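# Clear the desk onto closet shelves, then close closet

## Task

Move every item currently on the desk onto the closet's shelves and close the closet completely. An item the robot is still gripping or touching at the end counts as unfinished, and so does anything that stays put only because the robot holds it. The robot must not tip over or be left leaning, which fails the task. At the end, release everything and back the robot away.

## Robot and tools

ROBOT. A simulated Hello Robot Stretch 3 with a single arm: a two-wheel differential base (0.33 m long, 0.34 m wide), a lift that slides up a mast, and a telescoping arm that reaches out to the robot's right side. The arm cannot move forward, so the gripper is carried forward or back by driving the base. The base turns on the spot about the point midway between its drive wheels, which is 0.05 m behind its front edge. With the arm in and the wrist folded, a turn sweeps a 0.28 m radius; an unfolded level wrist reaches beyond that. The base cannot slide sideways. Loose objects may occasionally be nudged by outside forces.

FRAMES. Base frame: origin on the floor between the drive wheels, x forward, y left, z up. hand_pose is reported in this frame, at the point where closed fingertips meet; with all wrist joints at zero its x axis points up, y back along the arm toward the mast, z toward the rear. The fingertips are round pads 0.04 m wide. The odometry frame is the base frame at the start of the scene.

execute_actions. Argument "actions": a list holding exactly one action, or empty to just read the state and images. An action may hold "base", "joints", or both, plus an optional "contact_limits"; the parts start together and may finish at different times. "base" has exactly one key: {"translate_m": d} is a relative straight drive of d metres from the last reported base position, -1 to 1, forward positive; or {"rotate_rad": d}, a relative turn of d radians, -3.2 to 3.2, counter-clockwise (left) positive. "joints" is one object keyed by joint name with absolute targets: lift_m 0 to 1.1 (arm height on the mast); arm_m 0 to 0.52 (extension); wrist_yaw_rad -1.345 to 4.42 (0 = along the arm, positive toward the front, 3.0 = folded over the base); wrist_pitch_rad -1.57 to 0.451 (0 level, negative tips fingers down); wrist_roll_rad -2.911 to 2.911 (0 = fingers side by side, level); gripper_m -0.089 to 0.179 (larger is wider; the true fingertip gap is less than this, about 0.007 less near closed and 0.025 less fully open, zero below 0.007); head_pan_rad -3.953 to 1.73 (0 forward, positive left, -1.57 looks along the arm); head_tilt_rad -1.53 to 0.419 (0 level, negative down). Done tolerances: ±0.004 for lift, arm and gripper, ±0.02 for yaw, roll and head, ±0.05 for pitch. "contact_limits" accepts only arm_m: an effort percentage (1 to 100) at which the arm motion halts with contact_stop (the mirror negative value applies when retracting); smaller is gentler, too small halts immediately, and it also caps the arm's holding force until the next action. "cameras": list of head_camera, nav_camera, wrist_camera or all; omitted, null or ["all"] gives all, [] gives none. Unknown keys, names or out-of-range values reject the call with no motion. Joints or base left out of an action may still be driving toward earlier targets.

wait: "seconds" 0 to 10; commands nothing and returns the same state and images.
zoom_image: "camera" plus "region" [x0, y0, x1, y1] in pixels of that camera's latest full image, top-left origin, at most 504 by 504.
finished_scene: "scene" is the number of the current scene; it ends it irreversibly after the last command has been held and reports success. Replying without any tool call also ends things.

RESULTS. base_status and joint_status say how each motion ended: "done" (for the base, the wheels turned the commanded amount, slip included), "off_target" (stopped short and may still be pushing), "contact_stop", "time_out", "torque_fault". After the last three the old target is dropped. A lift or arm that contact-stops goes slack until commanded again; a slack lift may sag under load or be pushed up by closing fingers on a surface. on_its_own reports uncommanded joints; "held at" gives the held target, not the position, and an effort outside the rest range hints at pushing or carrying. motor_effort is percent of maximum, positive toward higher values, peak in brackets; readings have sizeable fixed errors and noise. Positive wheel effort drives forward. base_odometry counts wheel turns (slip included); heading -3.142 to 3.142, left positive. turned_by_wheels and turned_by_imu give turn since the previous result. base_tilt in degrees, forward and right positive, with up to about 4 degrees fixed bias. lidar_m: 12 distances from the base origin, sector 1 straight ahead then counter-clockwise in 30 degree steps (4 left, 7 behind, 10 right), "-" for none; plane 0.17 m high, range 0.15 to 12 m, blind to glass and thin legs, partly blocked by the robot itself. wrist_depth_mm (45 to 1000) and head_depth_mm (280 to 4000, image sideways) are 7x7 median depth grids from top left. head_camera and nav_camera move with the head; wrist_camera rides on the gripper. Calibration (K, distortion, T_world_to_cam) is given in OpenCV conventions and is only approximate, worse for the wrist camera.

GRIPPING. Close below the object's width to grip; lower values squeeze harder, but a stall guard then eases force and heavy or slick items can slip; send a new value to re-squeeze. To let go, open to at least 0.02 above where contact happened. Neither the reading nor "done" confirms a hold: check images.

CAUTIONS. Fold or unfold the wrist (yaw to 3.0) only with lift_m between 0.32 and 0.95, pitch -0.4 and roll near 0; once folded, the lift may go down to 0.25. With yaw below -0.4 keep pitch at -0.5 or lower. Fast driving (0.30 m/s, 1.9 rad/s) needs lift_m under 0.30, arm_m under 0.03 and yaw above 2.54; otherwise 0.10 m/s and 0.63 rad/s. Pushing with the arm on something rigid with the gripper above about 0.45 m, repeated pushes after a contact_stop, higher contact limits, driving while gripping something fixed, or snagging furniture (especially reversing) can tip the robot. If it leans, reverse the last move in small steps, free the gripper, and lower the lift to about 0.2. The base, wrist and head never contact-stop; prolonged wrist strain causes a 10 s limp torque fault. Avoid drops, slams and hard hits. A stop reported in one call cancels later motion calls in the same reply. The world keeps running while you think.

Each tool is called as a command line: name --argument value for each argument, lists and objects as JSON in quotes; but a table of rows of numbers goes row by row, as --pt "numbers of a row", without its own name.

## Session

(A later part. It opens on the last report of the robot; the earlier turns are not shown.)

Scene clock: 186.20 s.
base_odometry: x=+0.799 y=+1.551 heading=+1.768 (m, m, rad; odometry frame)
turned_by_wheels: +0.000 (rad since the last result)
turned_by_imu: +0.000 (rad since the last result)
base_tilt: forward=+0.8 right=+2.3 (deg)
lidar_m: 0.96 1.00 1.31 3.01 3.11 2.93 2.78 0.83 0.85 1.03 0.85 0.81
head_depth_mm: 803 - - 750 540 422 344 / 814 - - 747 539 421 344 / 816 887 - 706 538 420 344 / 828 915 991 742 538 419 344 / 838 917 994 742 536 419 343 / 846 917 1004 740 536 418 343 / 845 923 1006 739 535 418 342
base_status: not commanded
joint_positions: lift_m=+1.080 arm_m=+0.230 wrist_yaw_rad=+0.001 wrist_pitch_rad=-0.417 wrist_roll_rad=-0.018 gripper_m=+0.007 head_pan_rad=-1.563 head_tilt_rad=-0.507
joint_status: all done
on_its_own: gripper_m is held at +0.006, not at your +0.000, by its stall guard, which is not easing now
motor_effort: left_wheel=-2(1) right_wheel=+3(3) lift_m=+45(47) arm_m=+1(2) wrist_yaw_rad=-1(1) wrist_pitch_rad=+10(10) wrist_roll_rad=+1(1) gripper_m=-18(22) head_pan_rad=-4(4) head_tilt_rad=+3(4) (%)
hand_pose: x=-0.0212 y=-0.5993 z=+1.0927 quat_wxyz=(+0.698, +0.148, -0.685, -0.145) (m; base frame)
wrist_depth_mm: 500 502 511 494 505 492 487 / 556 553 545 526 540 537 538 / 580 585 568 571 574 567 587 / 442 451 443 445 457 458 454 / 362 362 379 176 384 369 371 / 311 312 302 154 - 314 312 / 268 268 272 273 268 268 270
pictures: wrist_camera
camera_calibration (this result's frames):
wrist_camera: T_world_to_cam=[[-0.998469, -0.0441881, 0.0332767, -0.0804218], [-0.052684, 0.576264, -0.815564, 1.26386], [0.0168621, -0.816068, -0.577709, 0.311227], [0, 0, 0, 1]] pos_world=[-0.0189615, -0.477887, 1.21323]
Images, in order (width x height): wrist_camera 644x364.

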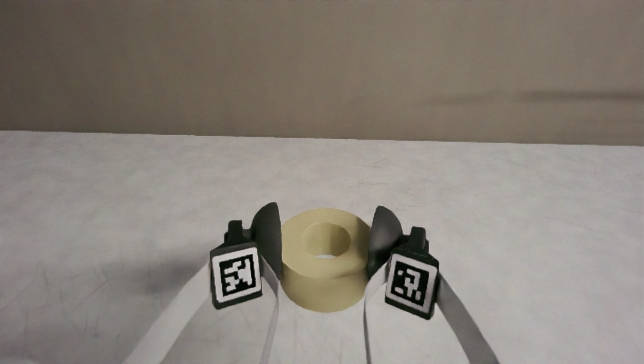

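execute_actions --actions '[{"joints":{"arm_m":0.0}}]' --cameras '[]'

execute_actions --actions '[{"joints":{"wrist_yaw_rad":3.0,"lift_m":0.9}}]' --cameras '[]'

execute_actions --actions '[{"joints":{"lift_m":0.28},"base":{"rotate_rad":1.654}}]' --cameras '[]'

execute_actions --actions '[{"base":{"translate_m":1.0}}]' --cameras '[]'

execute_actions --actions '[{"base":{"translate_m":1.0}}]' --cameras '[]'

execute_actions --actions '[{"base":{"translate_m":0.558}}]' --cameras '[]'

execute_actions --actions '[{"base":{"rotate_rad":1.489}}]' --cameras '[]'

execute_actions --actions '[{"joints":{"lift_m":0.45}}]' --cameras '[]'

execute_actions --actions '[{"joints":{"wrist_yaw_rad":0.0}}]' --cameras '[]'

execute_actions --actions '[{"joints":{"wrist_pitch_rad":-0.1}}]' --cameras '["wrist_camera"]'

Scene clock: 189.37 s.
base_odometry: x=+0.799 y=+1.551 heading=+1.768 (m, m, rad; odometry frame)
turned_by_wheels: +0.000 (rad since the last result)
turned_by_imu: +0.000 (rad since the last result)
base_tilt: forward=+0.8 right=+2.4 (deg)
lidar_m: 0.96 1.00 1.30 2.99 3.12 2.92 2.77 0.83 0.85 1.03 0.85 0.81
head_depth_mm: 807 896 - - - - - / 815 898 - - - - - / 812 909 - - - - 328 / 825 913 994 745 527 420 344 / 839 919 996 744 536 419 344 / 847 920 1003 742 535 419 343 / 845 925 999 738 533 417 342
base_status: not commanded
joint_positions: lift_m=+1.080 arm_m=+0.002 wrist_yaw_rad=+0.001 wrist_pitch_rad=-0.417 wrist_roll_rad=-0.018 gripper_m=+0.007 head_pan_rad=-1.563 head_tilt_rad=-0.507
joint_status: all done
joint sent to its limit — the command would take arm_m past its lower limit, so that joint was sent only as far as its limit.
on_its_own: gripper_m is held at +0.006, not at your +0.000, by its stall guard, which is not easing now
motor_effort: left_wheel=-2(2) right_wheel=+3(2) lift_m=+45(45) arm_m=-2(5) wrist_yaw_rad=-1(1) wrist_pitch_rad=+10(10) wrist_roll_rad=+1(1) gripper_m=-19(19) head_pan_rad=-4(4) head_tilt_rad=+3(3) (%)
hand_pose: x=-0.0212 y=-0.3719 z=+1.0926 quat_wxyz=(+0.698, +0.148, -0.685, -0.145) (m; base frame)
wrist_depth_mm: 710 712 700 709 698 692 691 / 740 744 745 735 753 728 739 / 575 578 579 587 580 587 595 / 453 442 455 456 449 449 457 / 369 365 386 176 383 374 372 / 314 312 299 154 - 319 315 / 271 269 271 272 273 273 273
pictures: none
No camera images: the call's "cameras" was empty. Leave "cameras" out to get every camera's image.

Scene clock: 191.87 s.
base_odometry: x=+0.799 y=+1.551 heading=+1.768 (m, m, rad; odometry frame)
turned_by_wheels: +0.000 (rad since the last result)
turned_by_imu: +0.000 (rad since the last result)
base_tilt: forward=+0.9 right=+2.4 (deg)
lidar_m: 0.96 1.00 1.31 3.00 3.10 2.92 2.78 0.83 0.85 1.03 0.84 0.81
head_depth_mm: 808 903 979 751 540 421 - / 813 908 981 749 539 422 363 / 816 910 986 747 540 420 364 / 828 915 993 744 536 420 368 / 840 915 998 743 538 420 362 / 841 926 996 741 535 418 342 / 846 925 1004 740 535 418 342
base_status: not commanded
joint_positions: lift_m=+0.900 arm_m=+0.002 wrist_yaw_rad=+2.997 wrist_pitch_rad=-0.417 wrist_roll_rad=-0.018 gripper_m=+0.007 head_pan_rad=-1.563 head_tilt_rad=-0.507
joint_status: all done
on_its_own: gripper_m is held at +0.006, not at your +0.000, by its stall guard, which is not easing now
motor_effort: left_wheel=-1(2) right_wheel=+2(3) lift_m=+26(34) arm_m=-2(3) wrist_yaw_rad=+2(6) wrist_pitch_rad=+10(10) wrist_roll_rad=+1(1) gripper_m=-19(19) head_pan_rad=-4(4) head_tilt_rad=+4(3) (%)
hand_pose: x=+0.0110 y=+0.0749 z=+0.9132 quat_wxyz=(+0.195, +0.694, +0.098, +0.686) (m; base frame)
wrist_depth_mm: - - - - - - - / - - - - - - - / - - - - - - - / - - - - - - - / - - - 176 - - - / - - - 154 - - - / - - - - - - -
pictures: none
No camera images: the call's "cameras" was empty. Leave "cameras" out to get every camera's image.

Scene clock: 198.33 s.
base_odometry: x=+0.799 y=+1.551 heading=-2.861 (m, m, rad; odometry frame)
turned_by_wheels: +1.654 (rad since the last result)
turned_by_imu: +1.645 (rad since the last result)
base_tilt: forward=+0.8 right=+2.3 (deg)
lidar_m: 3.00 3.17 2.85 2.78 0.83 1.05 1.03 0.81 1.02 0.96 1.02 1.46
head_depth_mm: 782 847 933 1041 1163 1308 1284 / 792 863 948 1046 1174 1329 1283 / 784 857 940 1059 1192 1365 1281 / 796 869 949 1056 1192 1358 1272 / 805 881 970 1078 1220 1397 1277 / 815 895 981 1100 1237 1421 1273 / 824 900 994 1111 1260 1425 1270
base_status: done
joint_positions: lift_m=+0.280 arm_m=+0.002 wrist_yaw_rad=+2.998 wrist_pitch_rad=-0.417 wrist_roll_rad=-0.018 gripper_m=+0.007 head_pan_rad=-1.563 head_tilt_rad=-0.507
joint_status: all done
on_its_own: gripper_m is held at +0.006, not at your +0.000, by its stall guard, which is not easing now
motor_effort: left_wheel=-2(7) right_wheel=+3(5) lift_m=+27(26) arm_m=-3(2) wrist_yaw_rad=+2(2) wrist_pitch_rad=+10(10) wrist_roll_rad=+1(1) gripper_m=-19(17) head_pan_rad=-4(4) head_tilt_rad=+3(3) (%)
hand_pose: x=+0.0110 y=+0.0749 z=+0.2932 quat_wxyz=(+0.195, +0.694, +0.098, +0.686) (m; base frame)
wrist_depth_mm: - - - - - - - / - - - - - - - / 717 883 877 912 873 906 928 / 705 707 704 708 711 706 715 / 574 577 - 178 597 568 567 / 481 501 - 154 - 492 493 / - - - - 425 433 437
pictures: none
No camera images: the call's "cameras" was empty. Leave "cameras" out to get every camera's image.

Scene clock: 203.27 s.
base_odometry: x=-0.162 y=+1.275 heading=-2.862 (m, m, rad; odometry frame)
turned_by_wheels: +0.000 (rad since the last result)
turned_by_imu: -0.001 (rad since the last result)
base_tilt: forward=+0.8 right=+2.4 (deg)
lidar_m: 2.00 2.13 2.82 2.74 2.77 1.66 2.03 1.37 1.04 1.00 1.08 1.52
head_depth_mm: 798 869 956 1059 1177 1346 1283 / 819 893 969 1068 1196 1369 1276 / 837 912 999 1117 1250 1431 1278 / 847 924 1017 1124 1273 1427 1273 / 856 935 1035 1144 1298 1451 1277 / 867 947 1048 1169 1321 1488 1276 / 882 958 1067 1181 1346 1490 1273
base_status: done
joint_positions: lift_m=+0.280 arm_m=+0.002 wrist_yaw_rad=+2.998 wrist_pitch_rad=-0.417 wrist_roll_rad=-0.018 gripper_m=+0.007 head_pan_rad=-1.563 head_tilt_rad=-0.507
joint_status: not commanded
on_its_own: gripper_m is held at +0.006, not at your +0.000, by its stall guard, which is not easing now
motor_effort: left_wheel=-2(5) right_wheel=+2(7) lift_m=+26(26) arm_m=-2(3) wrist_yaw_rad=+2(2) wrist_pitch_rad=+10(10) wrist_roll_rad=+1(1) gripper_m=-18(20) head_pan_rad=-4(4) head_tilt_rad=+4(4) (%)
hand_pose: x=+0.0108 y=+0.0749 z=+0.2932 quat_wxyz=(+0.195, +0.694, +0.098, +0.686) (m; base frame)
wrist_depth_mm: - - - - - - - / - - - - - - - / 908 898 887 879 887 908 922 / 699 684 710 710 692 701 718 / 570 573 - 177 591 574 587 / 491 504 - 154 - 493 493 / - - - - 422 423 427
pictures: none
No camera images: the call's "cameras" was empty. Leave "cameras" out to get every camera's image.

Scene clock: 208.20 s.
base_odometry: x=-1.123 y=+0.999 heading=-2.862 (m, m, rad; odometry frame)
turned_by_wheels: +0.000 (rad since the last result)
turned_by_imu: -0.001 (rad since the last result)
base_tilt: forward=+0.7 right=+2.4 (deg)
lidar_m: 1.01 1.07 1.58 2.70 2.84 2.61 2.61 1.46 1.10 1.07 1.12 1.02
head_depth_mm: 847 928 1007 1121 1257 1416 1279 / 857 936 1026 1137 1262 1435 1285 / 861 939 1033 1135 1303 1451 1289 / 870 956 1057 1149 1325 1472 1275 / 882 967 1068 1198 1342 1485 1276 / 901 978 1080 1210 1372 1500 1277 / 905 992 1099 1243 1399 1512 1271
base_status: done
joint_positions: lift_m=+0.280 arm_m=+0.002 wrist_yaw_rad=+2.998 wrist_pitch_rad=-0.417 wrist_roll_rad=-0.018 gripper_m=+0.007 head_pan_rad=-1.563 head_tilt_rad=-0.507
joint_status: not commanded
on_its_own: gripper_m is held at +0.006, not at your +0.000, by its stall guard, which is not easing now
motor_effort: left_wheel=-2(5) right_wheel=+2(9) lift_m=+26(26) arm_m=-2(2) wrist_yaw_rad=+1(2) wrist_pitch_rad=+10(10) wrist_roll_rad=+1(1) gripper_m=-19(19) head_pan_rad=-4(4) head_tilt_rad=+4(4) (%)
hand_pose: x=+0.0108 y=+0.0749 z=+0.2932 quat_wxyz=(+0.195, +0.694, +0.099, +0.686) (m; base frame)
wrist_depth_mm: - - - - - - - / - - - - - - - / 912 877 909 894 931 907 912 / 698 691 693 710 720 714 716 / 574 566 - 178 606 571 587 / 475 500 - 153 - 493 500 / - - - - 432 426 425
pictures: none
No camera images: the call's "cameras" was empty. Leave "cameras" out to get every camera's image.

Scene clock: 211.73 s.
base_odometry: x=-1.659 y=+0.845 heading=-2.862 (m, m, rad; odometry frame)
turned_by_wheels: +0.000 (rad since the last result)
turned_by_imu: -0.001 (rad since the last result)
base_tilt: forward=+0.8 right=+2.3 (deg)
lidar_m: 0.47 0.49 0.68 2.68 2.81 3.70 3.15 1.50 1.12 1.09 1.15 0.48
head_depth_mm: 858 940 1031 1134 1283 1437 1281 / 875 947 1043 1149 1299 1448 1276 / 883 966 1061 1180 1321 1468 1281 / 891 977 1077 1198 1337 1481 1279 / 897 983 1084 1216 1361 1502 1279 / 926 1007 1114 1236 1411 1508 1272 / 934 1019 1126 1256 1417 1535 1274
base_status: done
joint_positions: lift_m=+0.280 arm_m=+0.002 wrist_yaw_rad=+2.998 wrist_pitch_rad=-0.417 wrist_roll_rad=-0.018 gripper_m=+0.007 head_pan_rad=-1.563 head_tilt_rad=-0.507
joint_status: not commanded
on_its_own: gripper_m is held at +0.006, not at your +0.000, by its stall guard, which is not easing now
motor_effort: left_wheel=-2(7) right_wheel=+3(8) lift_m=+27(26) arm_m=-2(2) wrist_yaw_rad=+2(1) wrist_pitch_rad=+10(10) wrist_roll_rad=+1(1) gripper_m=-19(19) head_pan_rad=-4(4) head_tilt_rad=+4(4) (%)
hand_pose: x=+0.0108 y=+0.0749 z=+0.2932 quat_wxyz=(+0.195, +0.694, +0.099, +0.686) (m; base frame)
wrist_depth_mm: - - - - - 772 535 / - - - - - 771 518 / 866 907 894 923 915 776 527 / 700 717 697 686 694 678 529 / 580 573 - 178 592 572 542 / 488 506 - 154 - 497 482 / - - - - 423 418 427
pictures: none
No camera images: the call's "cameras" was empty. Leave "cameras" out to get every camera's image.

Scene clock: 214.10 s.
base_odometry: x=-1.659 y=+0.845 heading=-1.373 (m, m, rad; odometry frame)
turned_by_wheels: +1.489 (rad since the last result)
turned_by_imu: +1.478 (rad since the last result)
base_tilt: forward=+0.9 right=+2.4 (deg)
lidar_m: 1.65 2.75 3.66 3.16 1.62 1.15 1.09 1.12 0.48 0.47 0.48 0.63
head_depth_mm: 889 944 867 916 610 599 659 / 953 1054 988 1194 1031 1148 1189 / 959 1060 987 1234 1030 1179 1283 / 961 1067 985 1249 1227 1186 1284 / 964 1067 978 1186 988 1075 755 / 362 396 430 485 539 615 724 / 358 390 432 481 541 620 729
base_status: done
joint_positions: lift_m=+0.280 arm_m=+0.002 wrist_yaw_rad=+2.998 wrist_pitch_rad=-0.417 wrist_roll_rad=-0.018 gripper_m=+0.007 head_pan_rad=-1.563 head_tilt_rad=-0.507
joint_status: not commanded
on_its_own: gripper_m is held at +0.006, not at your +0.000, by its stall guard, which is not easing now
motor_effort: left_wheel=-1(8) right_wheel=+2(8) lift_m=+26(26) arm_m=-2(2) wrist_yaw_rad=+1(1) wrist_pitch_rad=+10(10) wrist_roll_rad=+1(1) gripper_m=-18(20) head_pan_rad=-4(4) head_tilt_rad=+4(3) (%)
hand_pose: x=+0.0108 y=+0.0749 z=+0.2932 quat_wxyz=(+0.195, +0.694, +0.099, +0.686) (m; base frame)
wrist_depth_mm: - - - - - - - / - - - - - - - / 883 869 890 913 898 884 917 / 703 706 713 693 712 693 716 / 584 570 - 177 612 590 580 / 482 504 - 153 - 498 490 / - - - - 425 426 428
pictures: none
No camera images: the call's "cameras" was empty. Leave "cameras" out to get every camera's image.

Scene clock: 216.47 s.
base_odometry: x=-1.659 y=+0.845 heading=-1.373 (m, m, rad; odometry frame)
turned_by_wheels: +0.000 (rad since the last result)
turned_by_imu: +0.000 (rad since the last result)
base_tilt: forward=+0.9 right=+2.3 (deg)
lidar_m: 1.65 2.75 3.66 3.17 1.62 1.15 1.09 1.12 0.48 0.47 0.47 0.63
head_depth_mm: 887 938 869 913 610 601 662 / 955 1055 994 1192 1032 1148 1179 / 956 1060 993 1236 1029 1183 1279 / 961 1062 984 1234 1221 1192 1289 / 963 1066 977 1190 982 1073 757 / 362 395 430 484 539 618 723 / 359 393 432 480 542 619 726
base_status: not commanded
joint_positions: lift_m=+0.450 arm_m=+0.002 wrist_yaw_rad=+2.998 wrist_pitch_rad=-0.417 wrist_roll_rad=-0.018 gripper_m=+0.007 head_pan_rad=-1.563 head_tilt_rad=-0.507
joint_status: all done
on_its_own: gripper_m is held at +0.006, not at your +0.000, by its stall guard, which is not easing now
motor_effort: left_wheel=-1(2) right_wheel=+1(2) lift_m=+44(52) arm_m=-2(2) wrist_yaw_rad=+2(1) wrist_pitch_rad=+10(10) wrist_roll_rad=+1(1) gripper_m=-18(19) head_pan_rad=-4(4) head_tilt_rad=+3(4) (%)
hand_pose: x=+0.0108 y=+0.0749 z=+0.4625 quat_wxyz=(+0.195, +0.694, +0.099, +0.686) (m; base frame)
wrist_depth_mm: - - - - - - - / - - - - - - - / - - - - - - - / - - - - - - - / 798 817 - 176 861 809 812 / 686 686 - 154 - 676 701 / 588 585 592 594 607 603 602
pictures: none
No camera images: the call's "cameras" was empty. Leave "cameras" out to get every camera's image.

Scene clock: 218.97 s.
base_odometry: x=-1.659 y=+0.845 heading=-1.373 (m, m, rad; odometry frame)
turned_by_wheels: +0.000 (rad since the last result)
turned_by_imu: +0.000 (rad since the last result)
base_tilt: forward=+0.9 right=+2.4 (deg)
lidar_m: 1.65 2.74 3.65 3.16 1.62 1.15 1.09 1.12 0.48 0.47 0.48 0.63
head_depth_mm: 889 946 869 912 612 599 662 / 950 1054 995 1191 1031 1148 1189 / 958 1058 987 1231 1034 1196 1294 / 954 1053 990 1247 1222 1182 1282 / 960 1065 981 1193 977 1067 756 / 361 396 431 485 541 617 722 / 358 392 432 480 542 621 728
base_status: not commanded
joint_positions: lift_m=+0.450 arm_m=+0.002 wrist_yaw_rad=+0.003 wrist_pitch_rad=-0.417 wrist_roll_rad=-0.018 gripper_m=+0.007 head_pan_rad=-1.563 head_tilt_rad=-0.507
joint_status: all done
on_its_own: gripper_m is held at +0.006, not at your +0.000, by its stall guard, which is not easing now
motor_effort: left_wheel=-2(2) right_wheel=+2(2) lift_m=+44(44) arm_m=-3(3) wrist_yaw_rad=-2(1) wrist_pitch_rad=+10(10) wrist_roll_rad=+1(1) gripper_m=-18(18) head_pan_rad=-4(4) head_tilt_rad=+3(4) (%)
hand_pose: x=-0.0209 y=-0.3718 z=+0.4625 quat_wxyz=(+0.698, +0.149, -0.685, -0.145) (m; base frame)
wrist_depth_mm: 199 215 807 819 821 485 203 / 214 222 590 598 583 306 202 / 237 240 - - 940 304 207 / 264 260 - - 909 300 223 / 294 291 799 177 721 304 243 / 335 335 643 155 - 300 289 / 388 385 442 603 560 328 345
pictures: none
No camera images: the call's "cameras" was empty. Leave "cameras" out to get every camera's image.

Scene clock: 219.93 s.
base_odometry: x=-1.659 y=+0.845 heading=-1.373 (m, m, rad; odometry frame)
turned_by_wheels: +0.000 (rad since the last result)
turned_by_imu: +0.000 (rad since the last result)
base_tilt: forward=+0.8 right=+2.4 (deg)
lidar_m: 1.66 2.76 3.65 3.17 1.62 1.15 1.09 1.12 0.48 0.47 0.48 0.63
head_depth_mm: 891 940 863 915 608 601 660 / 948 1050 992 1195 1030 1150 1184 / 959 1056 997 1237 1028 1200 1280 / 960 1063 981 1244 1221 1181 1280 / 970 1066 985 1190 985 1074 756 / 362 396 430 485 538 617 725 / 358 392 432 480 541 622 730
base_status: not commanded
joint_positions: lift_m=+0.450 arm_m=+0.002 wrist_yaw_rad=+0.003 wrist_pitch_rad=-0.127 wrist_roll_rad=-0.018 gripper_m=+0.007 head_pan_rad=-1.563 head_tilt_rad=-0.507
joint_status: all done
on_its_own: gripper_m is held at +0.006, not at your +0.000, by its stall guard, which is not easing now
motor_effort: left_wheel=-1(1) right_wheel=+2(2) lift_m=+44(44) arm_m=-3(2) wrist_yaw_rad=-2(2) wrist_pitch_rad=+16(15) wrist_roll_rad=+1(1) gripper_m=-18(19) head_pan_rad=-4(4) head_tilt_rad=+4(3) (%)
hand_pose: x=-0.0208 y=-0.3985 z=+0.5321 quat_wxyz=(+0.712, +0.046, -0.699, -0.044) (m; base frame)
wrist_depth_mm: 198 216 638 598 581 469 203 / 209 219 860 896 832 476 200 / 218 221 915 893 867 301 201 / 230 235 625 644 648 301 206 / 241 243 - 177 729 300 207 / 257 256 883 154 - 295 215 / 269 271 790 809 750 277 227
pictures: wrist_camera
camera_calibration (this result's frames):
wrist_camera: T_world_to_cam=[[-0.998432, -0.0343966, 0.0441722, -0.0543774], [-0.0528566, 0.319101, -0.946246, 0.658031], [0.0184523, -0.947096, -0.320418, -0.0378218], [0, 0, 0, 1]] pos_world=[-0.018813, -0.24767, 0.612942]
Images, in order (width x height): wrist_camera 644x364.

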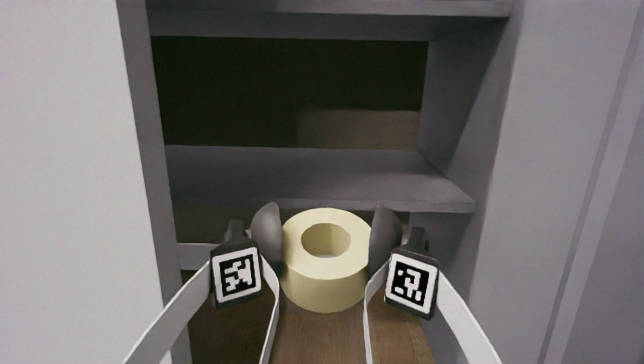

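execute_actions --actions '[{"joints":{"arm_m":0.5}}]' --cameras '[]'

execute_actions --actions '[{"joints":{"lift_m":0.38}}]' --cameras '[]'

execute_actions --actions '[{"joints":{"gripper_m":0.08}}]' --cameras '[]'

execute_actions --actions '[{"joints":{"arm_m":0.0,"lift_m":0.42}}]' --cameras '["wrist_camera"]'

Scene clock: 224.93 s.
base_odometry: x=-1.659 y=+0.845 heading=-1.373 (m, m, rad; odometry frame)
turned_by_wheels: +0.000 (rad since the last result)
turned_by_imu: +0.000 (rad since the last result)
base_tilt: forward=+0.8 right=+2.3 (deg)
lidar_m: 1.65 2.75 3.64 3.14 1.62 1.15 1.09 1.12 0.48 0.47 0.47 0.63
head_depth_mm: 887 939 869 916 609 599 661 / 956 1055 988 1190 1034 1135 808 / 956 1055 989 1226 994 - 1277 / 963 1057 982 1245 1121 1184 1286 / 961 1062 978 1184 981 1070 753 / 361 395 429 485 537 616 722 / 359 391 431 480 541 619 727
base_status: not commanded
joint_positions: lift_m=+0.450 arm_m=+0.500 wrist_yaw_rad=+0.001 wrist_pitch_rad=-0.125 wrist_roll_rad=-0.018 gripper_m=+0.007 head_pan_rad=-1.563 head_tilt_rad=-0.507
joint_status: all done
on_its_own: gripper_m is held at +0.006, not at your +0.000, by its stall guard, which is not easing now
motor_effort: left_wheel=-2(1) right_wheel=+1(2) lift_m=+44(45) arm_m=+2(2) wrist_yaw_rad=-1(2) wrist_pitch_rad=+15(15) wrist_roll_rad=+1(1) gripper_m=-18(20) head_pan_rad=-4(4) head_tilt_rad=+3(4) (%)
hand_pose: x=-0.0212 y=-0.8959 z=+0.5325 quat_wxyz=(+0.712, +0.045, -0.699, -0.044) (m; base frame)
wrist_depth_mm: 398 401 406 397 390 391 289 / 414 417 417 414 413 410 290 / 438 440 430 434 437 430 288 / 453 474 465 456 457 432 287 / 419 428 456 177 464 394 288 / 324 325 307 154 - 338 284 / 263 264 262 266 268 272 265
pictures: none
No camera images: the call's "cameras" was empty. Leave "cameras" out to get every camera's image.

Scene clock: 226.40 s.
base_odometry: x=-1.659 y=+0.845 heading=-1.373 (m, m, rad; odometry frame)
turned_by_wheels: +0.000 (rad since the last result)
turned_by_imu: +0.000 (rad since the last result)
base_tilt: forward=+0.9 right=+2.4 (deg)
lidar_m: 1.65 2.75 3.66 3.18 1.63 1.15 1.09 1.12 0.48 0.47 0.48 0.63
head_depth_mm: 884 943 871 921 609 601 663 / 951 1049 990 1196 1033 1146 809 / 958 1064 991 1238 1012 - 1274 / 960 1063 979 1237 1224 1186 1274 / 965 1066 977 1185 985 1073 757 / 362 395 430 485 538 615 727 / 358 392 431 480 539 618 727
base_status: not commanded
joint_positions: lift_m=+0.380 arm_m=+0.500 wrist_yaw_rad=+0.001 wrist_pitch_rad=-0.125 wrist_roll_rad=-0.018 gripper_m=+0.007 head_pan_rad=-1.563 head_tilt_rad=-0.507
joint_status: all done
on_its_own: gripper_m is held at +0.006, not at your +0.000, by its stall guard, which is not easing now
motor_effort: left_wheel=-2(1) right_wheel=+1(2) lift_m=+26(34) arm_m=+2(1) wrist_yaw_rad=+0(2) wrist_pitch_rad=+14(14) wrist_roll_rad=+1(1) gripper_m=-19(19) head_pan_rad=-4(4) head_tilt_rad=+4(4) (%)
hand_pose: x=-0.0212 y=-0.8959 z=+0.4632 quat_wxyz=(+0.712, +0.045, -0.699, -0.044) (m; base frame)
wrist_depth_mm: 396 395 396 395 389 392 289 / 414 414 415 415 413 403 288 / 438 436 435 431 438 425 289 / 407 405 424 419 430 398 287 / 279 283 301 176 312 294 271 / 215 217 204 155 - 225 225 / 173 173 177 176 178 180 182
pictures: none
No camera images: the call's "cameras" was empty. Leave "cameras" out to get every camera's image.

Scene clock: 227.63 s.
base_odometry: x=-1.659 y=+0.845 heading=-1.373 (m, m, rad; odometry frame)
turned_by_wheels: +0.000 (rad since the last result)
turned_by_imu: +0.000 (rad since the last result)
base_tilt: forward=+0.9 right=+2.4 (deg)
lidar_m: 1.65 2.76 3.68 3.15 1.62 1.15 1.09 1.12 0.48 0.47 0.48 0.63
head_depth_mm: 887 943 867 918 608 600 663 / 954 1048 989 1194 1031 1145 809 / 961 1055 988 1232 1011 - 1283 / 960 1062 985 1234 1234 1189 1272 / 968 1064 981 1190 984 1073 757 / 362 395 429 483 538 616 725 / 359 391 432 478 541 616 727
base_status: not commanded
joint_positions: lift_m=+0.380 arm_m=+0.500 wrist_yaw_rad=+0.001 wrist_pitch_rad=-0.124 wrist_roll_rad=-0.018 gripper_m=+0.080 head_pan_rad=-1.563 head_tilt_rad=-0.507
joint_status: all done
motor_effort: left_wheel=-2(2) right_wheel=+2(2) lift_m=+27(26) arm_m=+2(2) wrist_yaw_rad=-1(1) wrist_pitch_rad=+14(14) wrist_roll_rad=+1(1) gripper_m=+0(81) head_pan_rad=-4(4) head_tilt_rad=+4(4) (%)
hand_pose: x=-0.0212 y=-0.8960 z=+0.4635 quat_wxyz=(+0.712, +0.045, -0.699, -0.043) (m; base frame)
wrist_depth_mm: 399 402 401 395 395 388 292 / 414 417 416 417 415 412 289 / 437 443 433 437 438 419 286 / 408 411 418 428 435 401 284 / 282 283 305 290 310 298 272 / 214 217 208 183 217 224 226 / 176 176 177 151 178 179 182
pictures: none
No camera images: the call's "cameras" was empty. Leave "cameras" out to get every camera's image.

Scene clock: 232.47 s.
base_odometry: x=-1.659 y=+0.845 heading=-1.373 (m, m, rad; odometry frame)
turned_by_wheels: +0.000 (rad since the last result)
turned_by_imu: +0.000 (rad since the last result)
base_tilt: forward=+0.9 right=+2.3 (deg)
lidar_m: 1.65 2.76 3.66 3.15 1.63 1.15 1.09 1.12 0.48 0.47 0.47 0.63
head_depth_mm: 890 942 870 916 609 598 665 / 957 1055 993 1192 1029 1147 1181 / 958 1056 985 1240 1031 1179 1277 / 961 1069 983 1239 1233 1184 1279 / 960 1061 974 1184 981 1069 754 / 362 396 430 485 538 617 722 / 359 393 432 480 542 619 729
base_status: not commanded
joint_positions: lift_m=+0.420 arm_m=+0.002 wrist_yaw_rad=+0.001 wrist_pitch_rad=-0.123 wrist_roll_rad=-0.018 gripper_m=+0.080 head_pan_rad=-1.563 head_tilt_rad=-0.507
joint_status: all done
joint sent to its limit — the command would take arm_m past its lower limit, so that joint was sent only as far as its limit.
motor_effort: left_wheel=-1(2) right_wheel=+2(2) lift_m=+44(47) arm_m=-2(3) wrist_yaw_rad=-1(1) wrist_pitch_rad=+13(14) wrist_roll_rad=+1(1) gripper_m=+1(0) head_pan_rad=-4(4) head_tilt_rad=+4(3) (%)
hand_pose: x=-0.0212 y=-0.3987 z=+0.5031 quat_wxyz=(+0.712, +0.044, -0.699, -0.043) (m; base frame)
wrist_depth_mm: 197 218 843 769 750 470 202 / 207 219 890 892 833 480 200 / 218 221 914 872 825 300 200 / 229 234 616 622 632 301 205 / 242 242 - - - 299 207 / 253 256 864 893 880 276 217 / 271 272 747 757 723 274 227
pictures: wrist_camera
camera_calibration (this result's frames):
wrist_camera: T_world_to_cam=[[-0.998485, -0.0326461, 0.0443021, -0.052869], [-0.0523511, 0.315305, -0.947545, 0.629834], [0.016965, -0.948429, -0.316536, -0.0498427], [0, 0, 0, 1]] pos_world=[-0.0189708, -0.247588, 0.583362]
Images, in order (width x height): wrist_camera 644x364.

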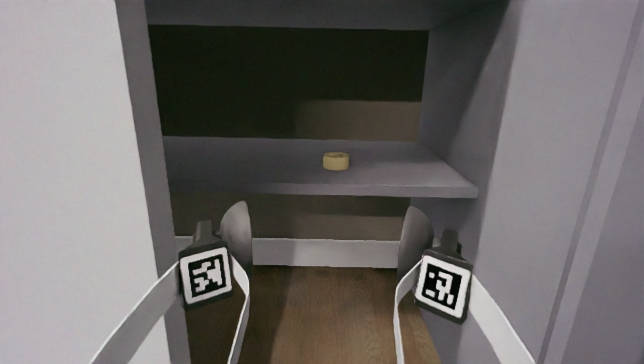

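execute_actions --actions '[]'

Scene clock: 232.73 s.
base_odometry: x=-1.659 y=+0.845 heading=-1.373 (m, m, rad; odometry frame)
turned_by_wheels: +0.000 (rad since the last result)
turned_by_imu: +0.000 (rad since the last result)
base_tilt: forward=+0.8 right=+2.4 (deg)
lidar_m: 1.65 2.75 3.65 3.18 1.62 1.15 1.09 1.12 0.48 0.47 0.47 0.63
head_depth_mm: 890 944 871 917 610 598 662 / 951 1053 995 1197 1027 1139 1192 / 959 1055 986 1229 1033 1183 1279 / 962 1059 982 1239 1216 1194 1285 / 965 1064 979 1190 984 1076 759 / 362 396 430 485 539 616 719 / 358 392 431 480 542 621 729
base_status: not commanded
joint_positions: lift_m=+0.420 arm_m=+0.002 wrist_yaw_rad=+0.001 wrist_pitch_rad=-0.123 wrist_roll_rad=-0.018 gripper_m=+0.080 head_pan_rad=-1.563 head_tilt_rad=-0.507
joint_status: all done
joint sent to its limit — the command would take arm_m past its lower limit, so that joint was sent only as far as its limit.
motor_effort: left_wheel=-2(2) right_wheel=+3(2) lift_m=+45(47) arm_m=-3(3) wrist_yaw_rad=-1(1) wrist_pitch_rad=+13(14) wrist_roll_rad=+1(1) gripper_m=+0(0) head_pan_rad=-4(4) head_tilt_rad=+4(3) (%)
hand_pose: x=-0.0212 y=-0.3987 z=+0.5031 quat_wxyz=(+0.712, +0.044, -0.699, -0.043) (m; base frame)
wrist_depth_mm: 199 216 815 782 737 483 201 / 208 219 852 857 840 475 201 / 217 221 892 872 818 299 200 / 229 232 608 619 632 299 204 / 240 243 - - - 297 208 / 253 254 888 947 894 275 217 / 271 271 731 743 728 274 227
pictures: head_camera (sideways: a quarter turn clockwise sets it upright), nav_camera (sideways: a quarter turn counterclockwise sets it upright), wrist_camera
camera_calibration (this result's frames):
head_camera: T_world_to_cam=[[-0.0160156, 0.459301, -0.888136, 1.17507], [0.998617, 0.0518302, 0.0087962, -0.0145664], [0.0500724, -0.886767, -0.459496, 0.553098], [0, 0, 0, 1]] pos_world=[0.00567076, -0.0484857, 1.29789]
nav_camera: T_world_to_cam=[[-0.020609, -0.460775, 0.887278, -1.107], [-0.998442, 0.0555084, 0.00563513, 0.0568446], [-0.0518479, -0.885779, -0.461201, 0.564009], [0, 0, 0, 1]] pos_world=[0.0631845, -0.0136466, 1.24202]
wrist_camera: T_world_to_cam=[[-0.998485, -0.0326461, 0.0443022, -0.052869], [-0.0523511, 0.315305, -0.947545, 0.629834], [0.0169649, -0.948429, -0.316536, -0.0498426], [0, 0, 0, 1]] pos_world=[-0.0189708, -0.247588, 0.583361]
Images, in order (width x height): head_camera 896x504, nav_camera 672x504, wrist_camera 644x364.

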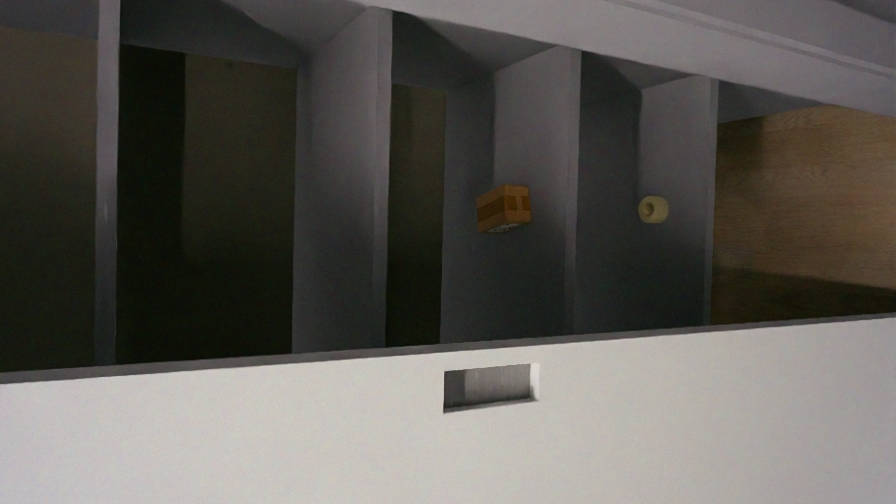

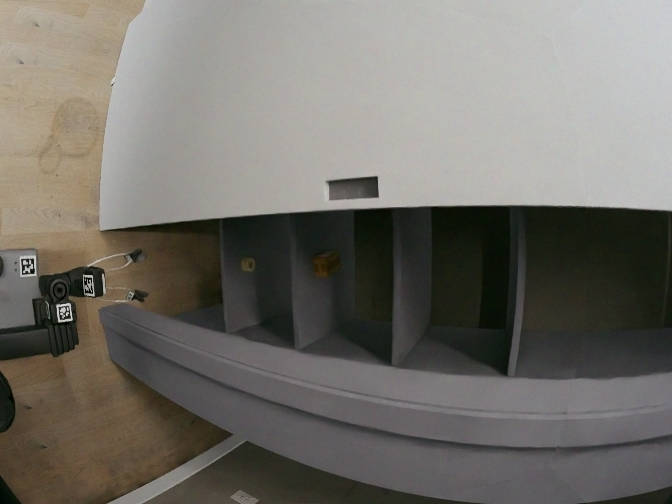

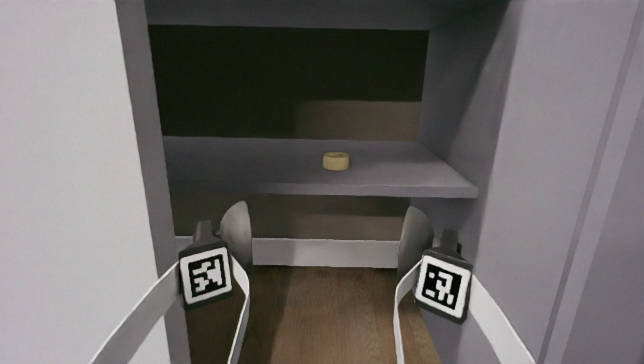

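execute_actions --actions '[{"base":{"translate_m":0.30},"joints":{"lift_m":0.94,"gripper_m":-0.04,"wrist_pitch_rad":0}}]' --cameras '[]'

execute_actions --actions '[{"base":{"rotate_rad":-1.52},"joints":{"wrist_yaw_rad":1.57,"head_pan_rad":-0.3,"head_tilt_rad":-0.5}}]'

Scene clock: 238.43 s.
base_odometry: x=-1.600 y=+0.550 heading=-1.373 (m, m, rad; odometry frame)
turned_by_wheels: +0.000 (rad since the last result)
turned_by_imu: -0.001 (rad since the last result)
base_tilt: forward=+0.9 right=+2.4 (deg)
lidar_m: 1.39 2.45 3.25 3.15 2.07 1.46 1.39 0.66 0.47 0.45 0.46 0.61
head_depth_mm: 340 370 407 452 508 556 - / 341 372 409 455 501 583 - / 342 373 411 457 - - - / 343 375 413 458 514 588 690 / 344 376 414 460 518 594 692 / 346 378 416 462 520 595 699 / 347 379 418 464 523 601 703
base_status: done
joint_positions: lift_m=+0.940 arm_m=+0.002 wrist_yaw_rad=+0.001 wrist_pitch_rad=-0.023 wrist_roll_rad=-0.018 gripper_m=-0.039 head_pan_rad=-1.563 head_tilt_rad=-0.507
joint_status: all done
motor_effort: left_wheel=-2(2) right_wheel=+2(5) lift_m=+45(47) arm_m=-3(2) wrist_yaw_rad=-1(0) wrist_pitch_rad=+13(15) wrist_roll_rad=+1(1) gripper_m=-19(93) head_pan_rad=-4(4) head_tilt_rad=+4(4) (%)
hand_pose: x=-0.0212 y=-0.4030 z=+1.0484 quat_wxyz=(+0.714, +0.009, -0.701, -0.008) (m; base frame)
wrist_depth_mm: 192 192 192 190 190 190 189 / 198 198 197 196 195 197 196 / 206 202 204 204 202 203 204 / 210 211 211 210 208 212 220 / 218 219 217 - 217 218 570 / 226 227 225 - 225 227 599 / 236 235 234 231 232 231 595
pictures: none
No camera images: the call's "cameras" was empty. Leave "cameras" out to get every camera's image.

Scene clock: 241.80 s.
base_odometry: x=-1.600 y=+0.550 heading=-2.893 (m, m, rad; odometry frame)
turned_by_wheels: -1.520 (rad since the last result)
turned_by_imu: -1.513 (rad since the last result)
base_tilt: forward=+0.8 right=+2.3 (deg)
lidar_m: 0.45 0.47 0.64 2.37 2.48 3.39 3.13 1.97 1.44 1.39 0.66 0.47
head_depth_mm: 921 983 978 1060 1061 1099 1005 / 371 416 916 1190 1268 1186 1268 / 359 393 433 486 545 636 794 / 351 382 421 469 526 605 703 / 342 373 410 454 508 580 675 / 335 364 399 441 494 557 644 / 327 355 388 428 476 536 620
base_status: done
joint_positions: lift_m=+0.940 arm_m=+0.002 wrist_yaw_rad=+1.568 wrist_pitch_rad=-0.023 wrist_roll_rad=-0.018 gripper_m=-0.039 head_pan_rad=-0.307 head_tilt_rad=-0.507
joint_status: all done
motor_effort: left_wheel=+3(7) right_wheel=-2(3) lift_m=+45(45) arm_m=-2(2) wrist_yaw_rad=+2(5) wrist_pitch_rad=+13(13) wrist_roll_rad=+1(1) gripper_m=-19(18) head_pan_rad=+5(57) head_tilt_rad=+4(5) (%)
hand_pose: x=+0.2343 y=-0.1481 z=+1.0484 quat_wxyz=(+0.511, +0.501, -0.490, +0.498) (m; base frame)
wrist_depth_mm: 355 356 345 342 615 698 586 / 365 359 363 354 - 868 574 / 382 377 365 367 - 866 568 / 399 390 383 376 - 774 448 / 402 403 394 - - 849 441 / 417 416 406 - 807 737 436 / 437 435 422 418 - 827 438
pictures: head_camera (sideways: a quarter turn clockwise sets it upright), nav_camera (sideways: a quarter turn counterclockwise sets it upright), wrist_camera
camera_calibration (this result's frames):
head_camera: T_world_to_cam=[[-0.441724, 0.126864, -0.888136, 1.17766], [0.259655, 0.965661, 0.0087962, -0.0100587], [0.858755, -0.226723, -0.459496, 0.548165], [0, 0, 0, 1]] pos_world=[0.0520743, -0.0154082, 1.29789]
nav_camera: T_world_to_cam=[[0.431794, -0.162148, 0.887278, -1.10976], [-0.361673, -0.932288, 0.00563513, 0.0529603], [0.826284, -0.323338, -0.461201, 0.558652], [0, 0, 0, 1]] pos_world=[0.0367374, 0.0500621, 1.24202]
wrist_camera: T_world_to_cam=[[0.0241054, -0.998593, 0.0472343, -0.199481], [-0.219522, -0.0513822, -0.974253, 1.09376], [0.97531, 0.0131158, -0.220452, 0.173283], [0, 0, 0, 1]] pos_world=[0.0759079, -0.145274, 1.11322]
Images, in order (width x height): head_camera 896x504, nav_camera 672x504, wrist_camera 644x364.

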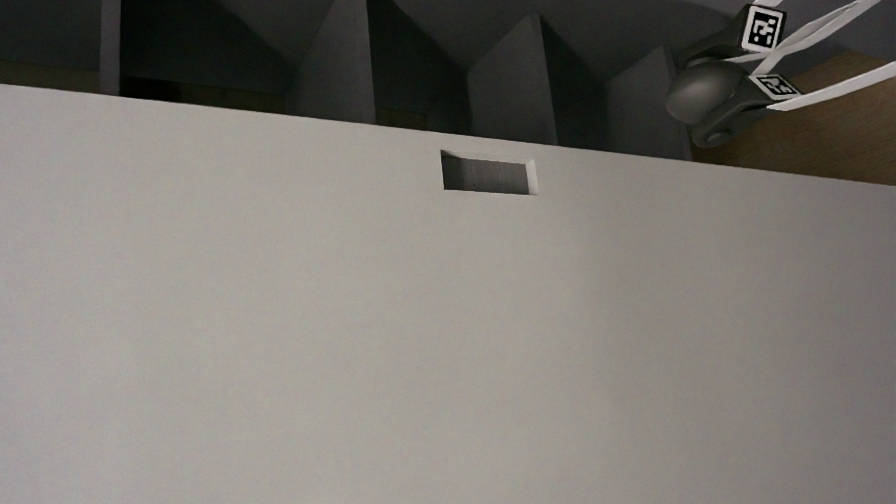

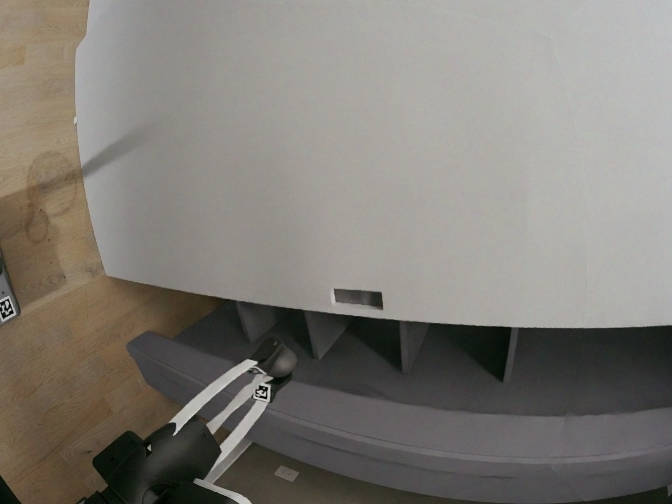

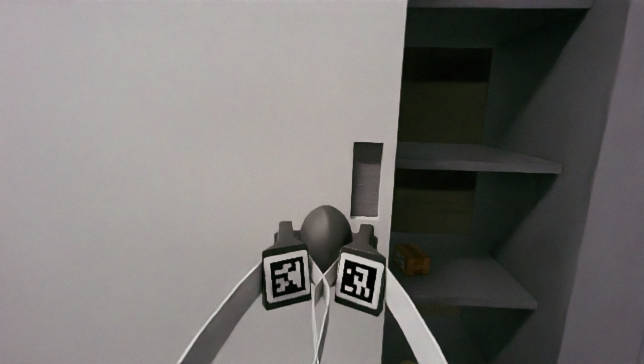

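execute_actions --actions '[{"base":{"translate_m":0.17},"joints":{"arm_m":0.052}}]' --cameras '["wrist_camera"]'

Scene clock: 244.70 s.
base_odometry: x=-1.765 y=+0.509 heading=-2.893 (m, m, rad; odometry frame)
turned_by_wheels: +0.000 (rad since the last result)
turned_by_imu: +0.000 (rad since the last result)
base_tilt: forward=+0.9 right=+2.3 (deg)
lidar_m: 0.28 0.29 0.40 1.28 2.47 3.39 3.77 1.97 1.44 1.39 0.56 0.29
head_depth_mm: - - - 298 338 399 1183 / - - - 292 325 383 448 / - - - 287 314 360 425 / - - - - 303 346 405 / - - - - 295 332 387 / - - - - 290 320 370 / - - - - 285 309 355
base_status: done
joint_positions: lift_m=+0.940 arm_m=+0.052 wrist_yaw_rad=+1.568 wrist_pitch_rad=-0.023 wrist_roll_rad=-0.018 gripper_m=-0.039 head_pan_rad=-0.307 head_tilt_rad=-0.507
joint_status: all done
motor_effort: left_wheel=+4(9) right_wheel=-3(2) lift_m=+45(45) arm_m=+2(2) wrist_yaw_rad=+1(2) wrist_pitch_rad=+13(13) wrist_roll_rad=+1(1) gripper_m=-17(18) head_pan_rad=+4(5) head_tilt_rad=+4(3) (%)
hand_pose: x=+0.2343 y=-0.1974 z=+1.0484 quat_wxyz=(+0.511, +0.501, -0.490, +0.498) (m; base frame)
wrist_depth_mm: 194 191 188 186 736 705 515 / 200 198 193 191 840 790 506 / 206 204 200 197 864 782 500 / 215 211 207 215 643 661 501 / 223 218 215 - 920 772 495 / 230 226 223 - 773 704 505 / 239 236 231 229 613 598 504
pictures: wrist_camera
camera_calibration (this result's frames):
wrist_camera: T_world_to_cam=[[0.0244043, -0.998586, 0.0472345, -0.248784], [-0.219507, -0.051448, -0.974253, 1.09121], [0.975306, 0.0134077, -0.220452, 0.173988], [0, 0, 0, 1]] pos_world=[0.0759073, -0.194624, 1.11322]
Images, in order (width x height): wrist_camera 644x364.

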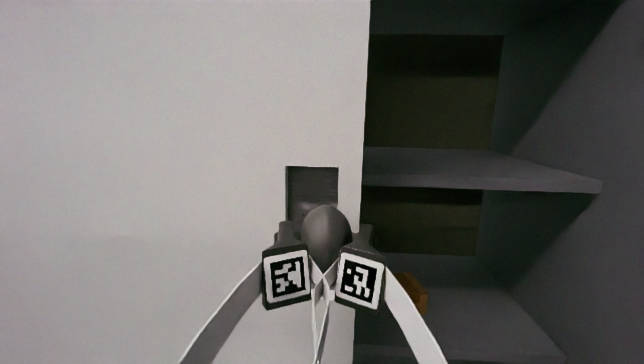

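execute_actions --actions '[{"base":{"translate_m":0.05},"joints":{"arm_m":0.042}}]' --cameras '["wrist_camera"]'

execute_actions --actions '[{"joints":{"arm_m":0.36},"contact_limits":{"arm_m":30}}]' --cameras '["wrist_camera","nav_camera"]'

Scene clock: 246.90 s.
base_odometry: x=-1.813 y=+0.496 heading=-2.893 (m, m, rad; odometry frame)
turned_by_wheels: +0.000 (rad since the last result)
turned_by_imu: -0.032 (rad since the last result)
base_tilt: forward=+0.8 right=+2.3 (deg)
lidar_m: 0.24 0.24 0.33 0.98 2.45 3.30 3.35 2.03 1.46 1.39 0.55 0.25
head_depth_mm: - - - - 292 328 1049 / - - - - 285 314 373 / - - - - - 300 352 / - - - - - 293 332 / - - - - - 286 316 / - - - - - - 301 / - - - - - - 294
base_status: done
joint_positions: lift_m=+0.940 arm_m=+0.042 wrist_yaw_rad=+1.582 wrist_pitch_rad=-0.024 wrist_roll_rad=-0.018 gripper_m=-0.039 head_pan_rad=-0.307 head_tilt_rad=-0.505
joint_status: all done
motor_effort: left_wheel=+1(5) right_wheel=+11(25) lift_m=+43(44) arm_m=-1(4) wrist_yaw_rad=-10(13) wrist_pitch_rad=+14(15) wrist_roll_rad=+1(1) gripper_m=-18(20) head_pan_rad=+5(5) head_tilt_rad=+4(3) (%)
hand_pose: x=+0.2342 y=-0.1843 z=+1.0481 quat_wxyz=(+0.508, +0.504, -0.486, +0.501) (m; base frame)
wrist_depth_mm: 156 155 153 151 678 668 516 / 161 160 158 157 816 747 507 / 166 166 163 162 835 766 518 / 173 171 169 169 543 543 483 / 178 177 176 - 881 758 504 / 186 183 182 - 762 719 492 / 192 192 188 188 589 588 499
pictures: wrist_camera
camera_calibration (this result's frames):
wrist_camera: T_world_to_cam=[[0.0383502, -0.998149, 0.0471904, -0.238796], [-0.220312, -0.0545089, -0.973905, 1.09081], [0.974675, 0.0269528, -0.221995, 0.178061], [0, 0, 0, 1]] pos_world=[0.0759244, -0.183695, 1.11314]
Images, in order (width x height): wrist_camera 644x364.

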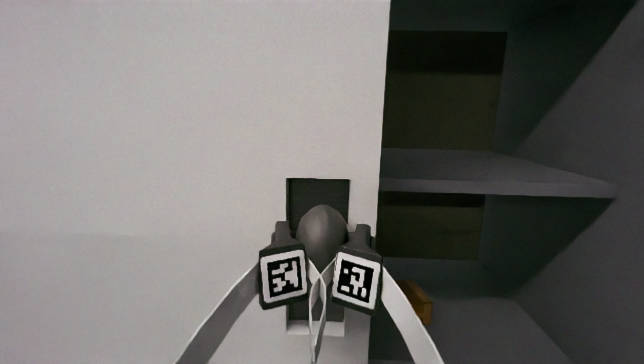

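Scene clock: 250.47 s.
base_odometry: x=-1.814 y=+0.496 heading=-2.892 (m, m, rad; odometry frame)
turned_by_wheels: +0.001 (rad since the last result)
turned_by_imu: +0.001 (rad since the last result)
base_tilt: forward=+0.9 right=+2.4 (deg)
lidar_m: 0.23 0.24 0.32 0.98 2.45 3.30 3.36 2.03 1.46 1.39 0.34 0.24
head_depth_mm: - - - - 290 325 392 / - - - - - 308 367 / - - - - - 296 346 / - - - - - 292 328 / - - - - - - 311 / - - - - - - 299 / - - - - - - 292
base_status: not commanded
joint_positions: lift_m=+0.940 arm_m=+0.359 wrist_yaw_rad=+1.645 wrist_pitch_rad=-0.023 wrist_roll_rad=-0.018 gripper_m=-0.039 head_pan_rad=-0.307 head_tilt_rad=-0.505
joint_status: all done
on_its_own: wrist_yaw_rad is at rest, and its effort (-64) is outside its rest range (-12 to +12)
motor_effort: left_wheel=+8(8) right_wheel=-5(11) lift_m=+43(42) arm_m=+7(6) wrist_yaw_rad=-64(65) wrist_pitch_rad=+13(15) wrist_roll_rad=+1(1) gripper_m=-24(25) head_pan_rad=+4(5) head_tilt_rad=+3(3) (%)
contact_limits: arm_m 30 (drawing in: default 17, maximum 27; extending or still: default 22, maximum 36)
hand_pose: x=+0.2336 y=-0.4852 z=+1.0484 quat_wxyz=(+0.492, +0.519, -0.470, +0.517) (m; base frame)
wrist_depth_mm: 171 166 162 158 127 124 132 / 176 172 168 162 131 128 136 / 183 178 173 170 135 132 139 / 189 185 179 174 138 145 144 / 196 190 185 176 143 151 148 / 205 199 192 - 148 156 154 / 212 206 201 193 154 162 159
pictures: nav_camera (sideways: a quarter turn counterclockwise sets it upright), wrist_camera
camera_calibration (this result's frames):
nav_camera: T_world_to_cam=[[0.430496, -0.16161, 0.888007, -1.1107], [-0.361438, -0.93238, 0.00553541, 0.0530887], [0.827065, -0.323342, -0.459797, 0.556821], [0, 0, 0, 1]] pos_world=[0.0368147, 0.0500415, 1.24204]
wrist_camera: T_world_to_cam=[[0.101032, -0.993762, 0.0472099, -0.551632], [-0.215235, -0.0681617, -0.974181, 1.06706], [0.971322, 0.0882618, -0.220779, 0.216123], [0, 0, 0, 1]] pos_world=[0.075474, -0.494534, 1.11326]
Images, in order (width x height): nav_camera 672x504, wrist_camera 644x364.

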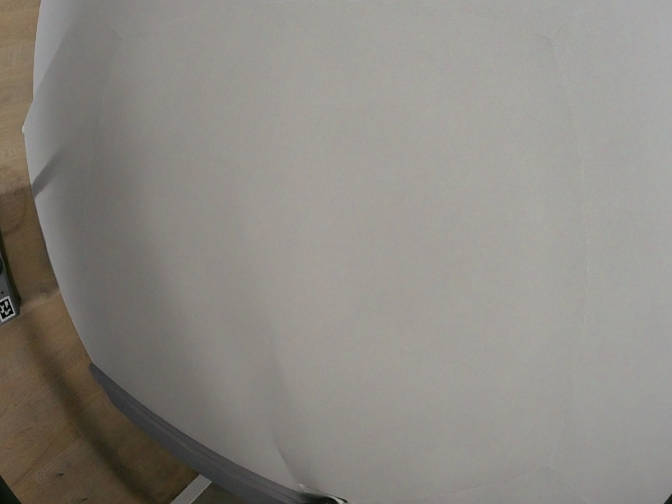

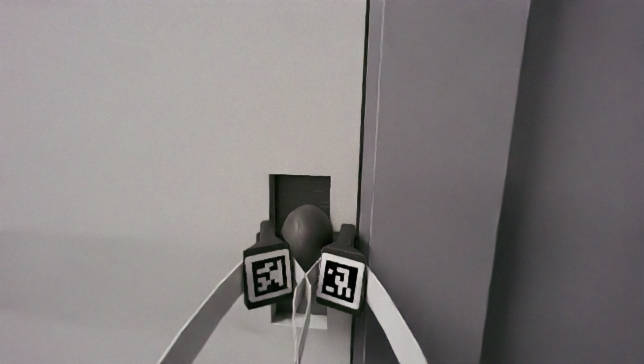

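The door is up against the frame. I'll ease off the arm and back away.

execute_actions --actions '[{"base":{"translate_m":-0.4},"joints":{"arm_m":0.335}}]' --cameras '["nav_camera"]'

Scene clock: 255.53 s.
base_odometry: x=-1.426 y=+0.595 heading=-2.892 (m, m, rad; odometry frame)
turned_by_wheels: +0.000 (rad since the last result)
turned_by_imu: +0.001 (rad since the last result)
base_tilt: forward=+0.8 right=+2.2 (deg)
lidar_m: 0.63 0.65 0.94 2.37 2.44 3.27 2.94 2.03 1.46 1.40 0.90 0.66
head_depth_mm: 561 616 684 769 870 999 1189 / 546 601 661 744 838 972 1151 / 531 582 640 714 806 924 1092 / 516 562 620 685 778 885 1040 / 502 549 601 665 744 848 985 / 490 535 582 643 718 813 935 / 477 517 566 621 691 780 891
base_status: done
joint_positions: lift_m=+0.940 arm_m=+0.335 wrist_yaw_rad=+1.572 wrist_pitch_rad=-0.022 wrist_roll_rad=-0.017 gripper_m=-0.039 head_pan_rad=-0.307 head_tilt_rad=-0.505
joint_status: all done
motor_effort: left_wheel=+2(12) right_wheel=+0(19) lift_m=+42(42) arm_m=-3(10) wrist_yaw_rad=-2(64) wrist_pitch_rad=+12(14) wrist_roll_rad=+1(1) gripper_m=-18(25) head_pan_rad=+5(4) head_tilt_rad=+3(2) (%)
hand_pose: x=+0.2343 y=-0.4799 z=+1.0488 quat_wxyz=(+0.510, +0.501, -0.489, +0.499) (m; base frame)
wrist_depth_mm: 537 527 515 519 505 - - / 543 536 539 535 522 - - / 553 565 558 555 528 - - / 585 572 572 573 537 - - / 607 609 595 - 577 - - / 627 637 608 - 586 - - / 652 651 633 621 621 - -
pictures: nav_camera (sideways: a quarter turn counterclockwise sets it upright)
camera_calibration (this result's frames):
nav_camera: T_world_to_cam=[[0.430493, -0.161609, 0.888008, -1.11071], [-0.361438, -0.93238, 0.00553523, 0.0530889], [0.827066, -0.323343, -0.459795, 0.556818], [0, 0, 0, 1]] pos_world=[0.0368149, 0.0500414, 1.24204]
Images, in order (width x height): nav_camera 672x504.

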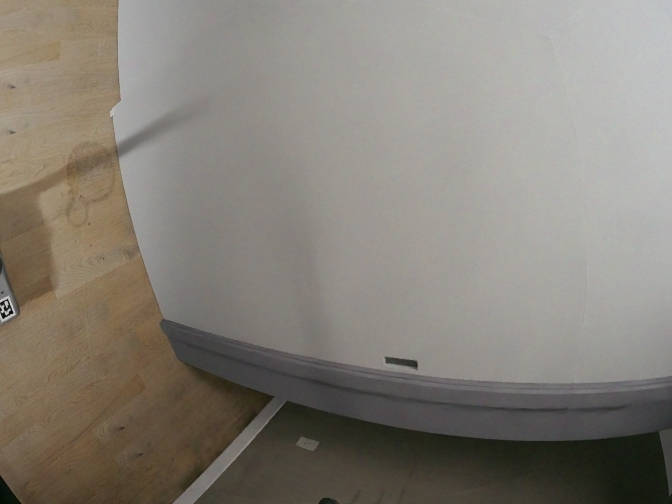

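Now a quick check that the left door is shut too.

execute_actions --actions '[{"joints":{"head_pan_rad":0.5}}]' --cameras '["nav_camera"]'

Scene clock: 256.60 s.
base_odometry: x=-1.426 y=+0.595 heading=-2.892 (m, m, rad; odometry frame)
turned_by_wheels: +0.000 (rad since the last result)
turned_by_imu: +0.000 (rad since the last result)
base_tilt: forward=+0.8 right=+2.4 (deg)
lidar_m: 0.64 0.66 0.94 2.37 2.45 3.30 2.95 2.03 1.47 1.40 0.90 0.67
head_depth_mm: 495 532 576 628 689 765 853 / 521 564 613 670 740 827 934 / 551 599 652 720 800 906 1035 / 582 634 699 777 873 993 1164 / 668 731 810 902 1026 1195 1266 / 715 788 877 992 1139 1342 1279 / 764 852 953 1093 1277 1470 1274
base_status: not commanded
joint_positions: lift_m=+0.940 arm_m=+0.335 wrist_yaw_rad=+1.572 wrist_pitch_rad=-0.022 wrist_roll_rad=-0.017 gripper_m=-0.039 head_pan_rad=+0.493 head_tilt_rad=-0.505
joint_status: all done
motor_effort: left_wheel=+1(2) right_wheel=+0(0) lift_m=+42(42) arm_m=-2(2) wrist_yaw_rad=-2(1) wrist_pitch_rad=+12(12) wrist_roll_rad=+1(1) gripper_m=-17(17) head_pan_rad=+4(54) head_tilt_rad=+3(3) (%)
hand_pose: x=+0.2343 y=-0.4799 z=+1.0488 quat_wxyz=(+0.510, +0.501, -0.489, +0.499) (m; base frame)
wrist_depth_mm: 528 534 534 522 498 - - / 543 548 549 537 515 - - / 571 557 564 558 533 - - / 590 575 581 572 556 - - / 601 605 598 - 567 - - / 619 626 612 - 593 - - / 664 656 640 645 624 - -
pictures: nav_camera (sideways: a quarter turn counterclockwise sets it upright)
camera_calibration (this result's frames):
nav_camera: T_world_to_cam=[[0.415934, 0.196062, 0.888008, -1.11062], [0.416682, -0.909035, 0.00553522, 0.0483424], [0.808316, 0.367715, -0.459795, 0.556932], [0, 0, 0, 1]] pos_world=[-0.00837635, 0.0569033, 1.24204]
Images, in order (width x height): nav_camera 672x504.

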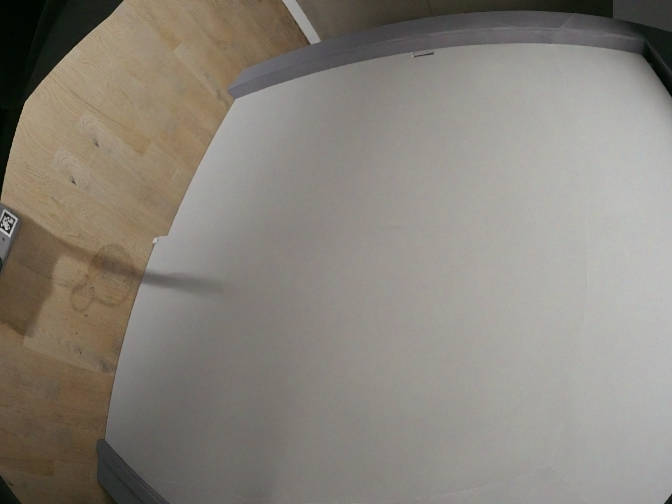

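finished_scene --scene 2

The scene is finished: the task was done.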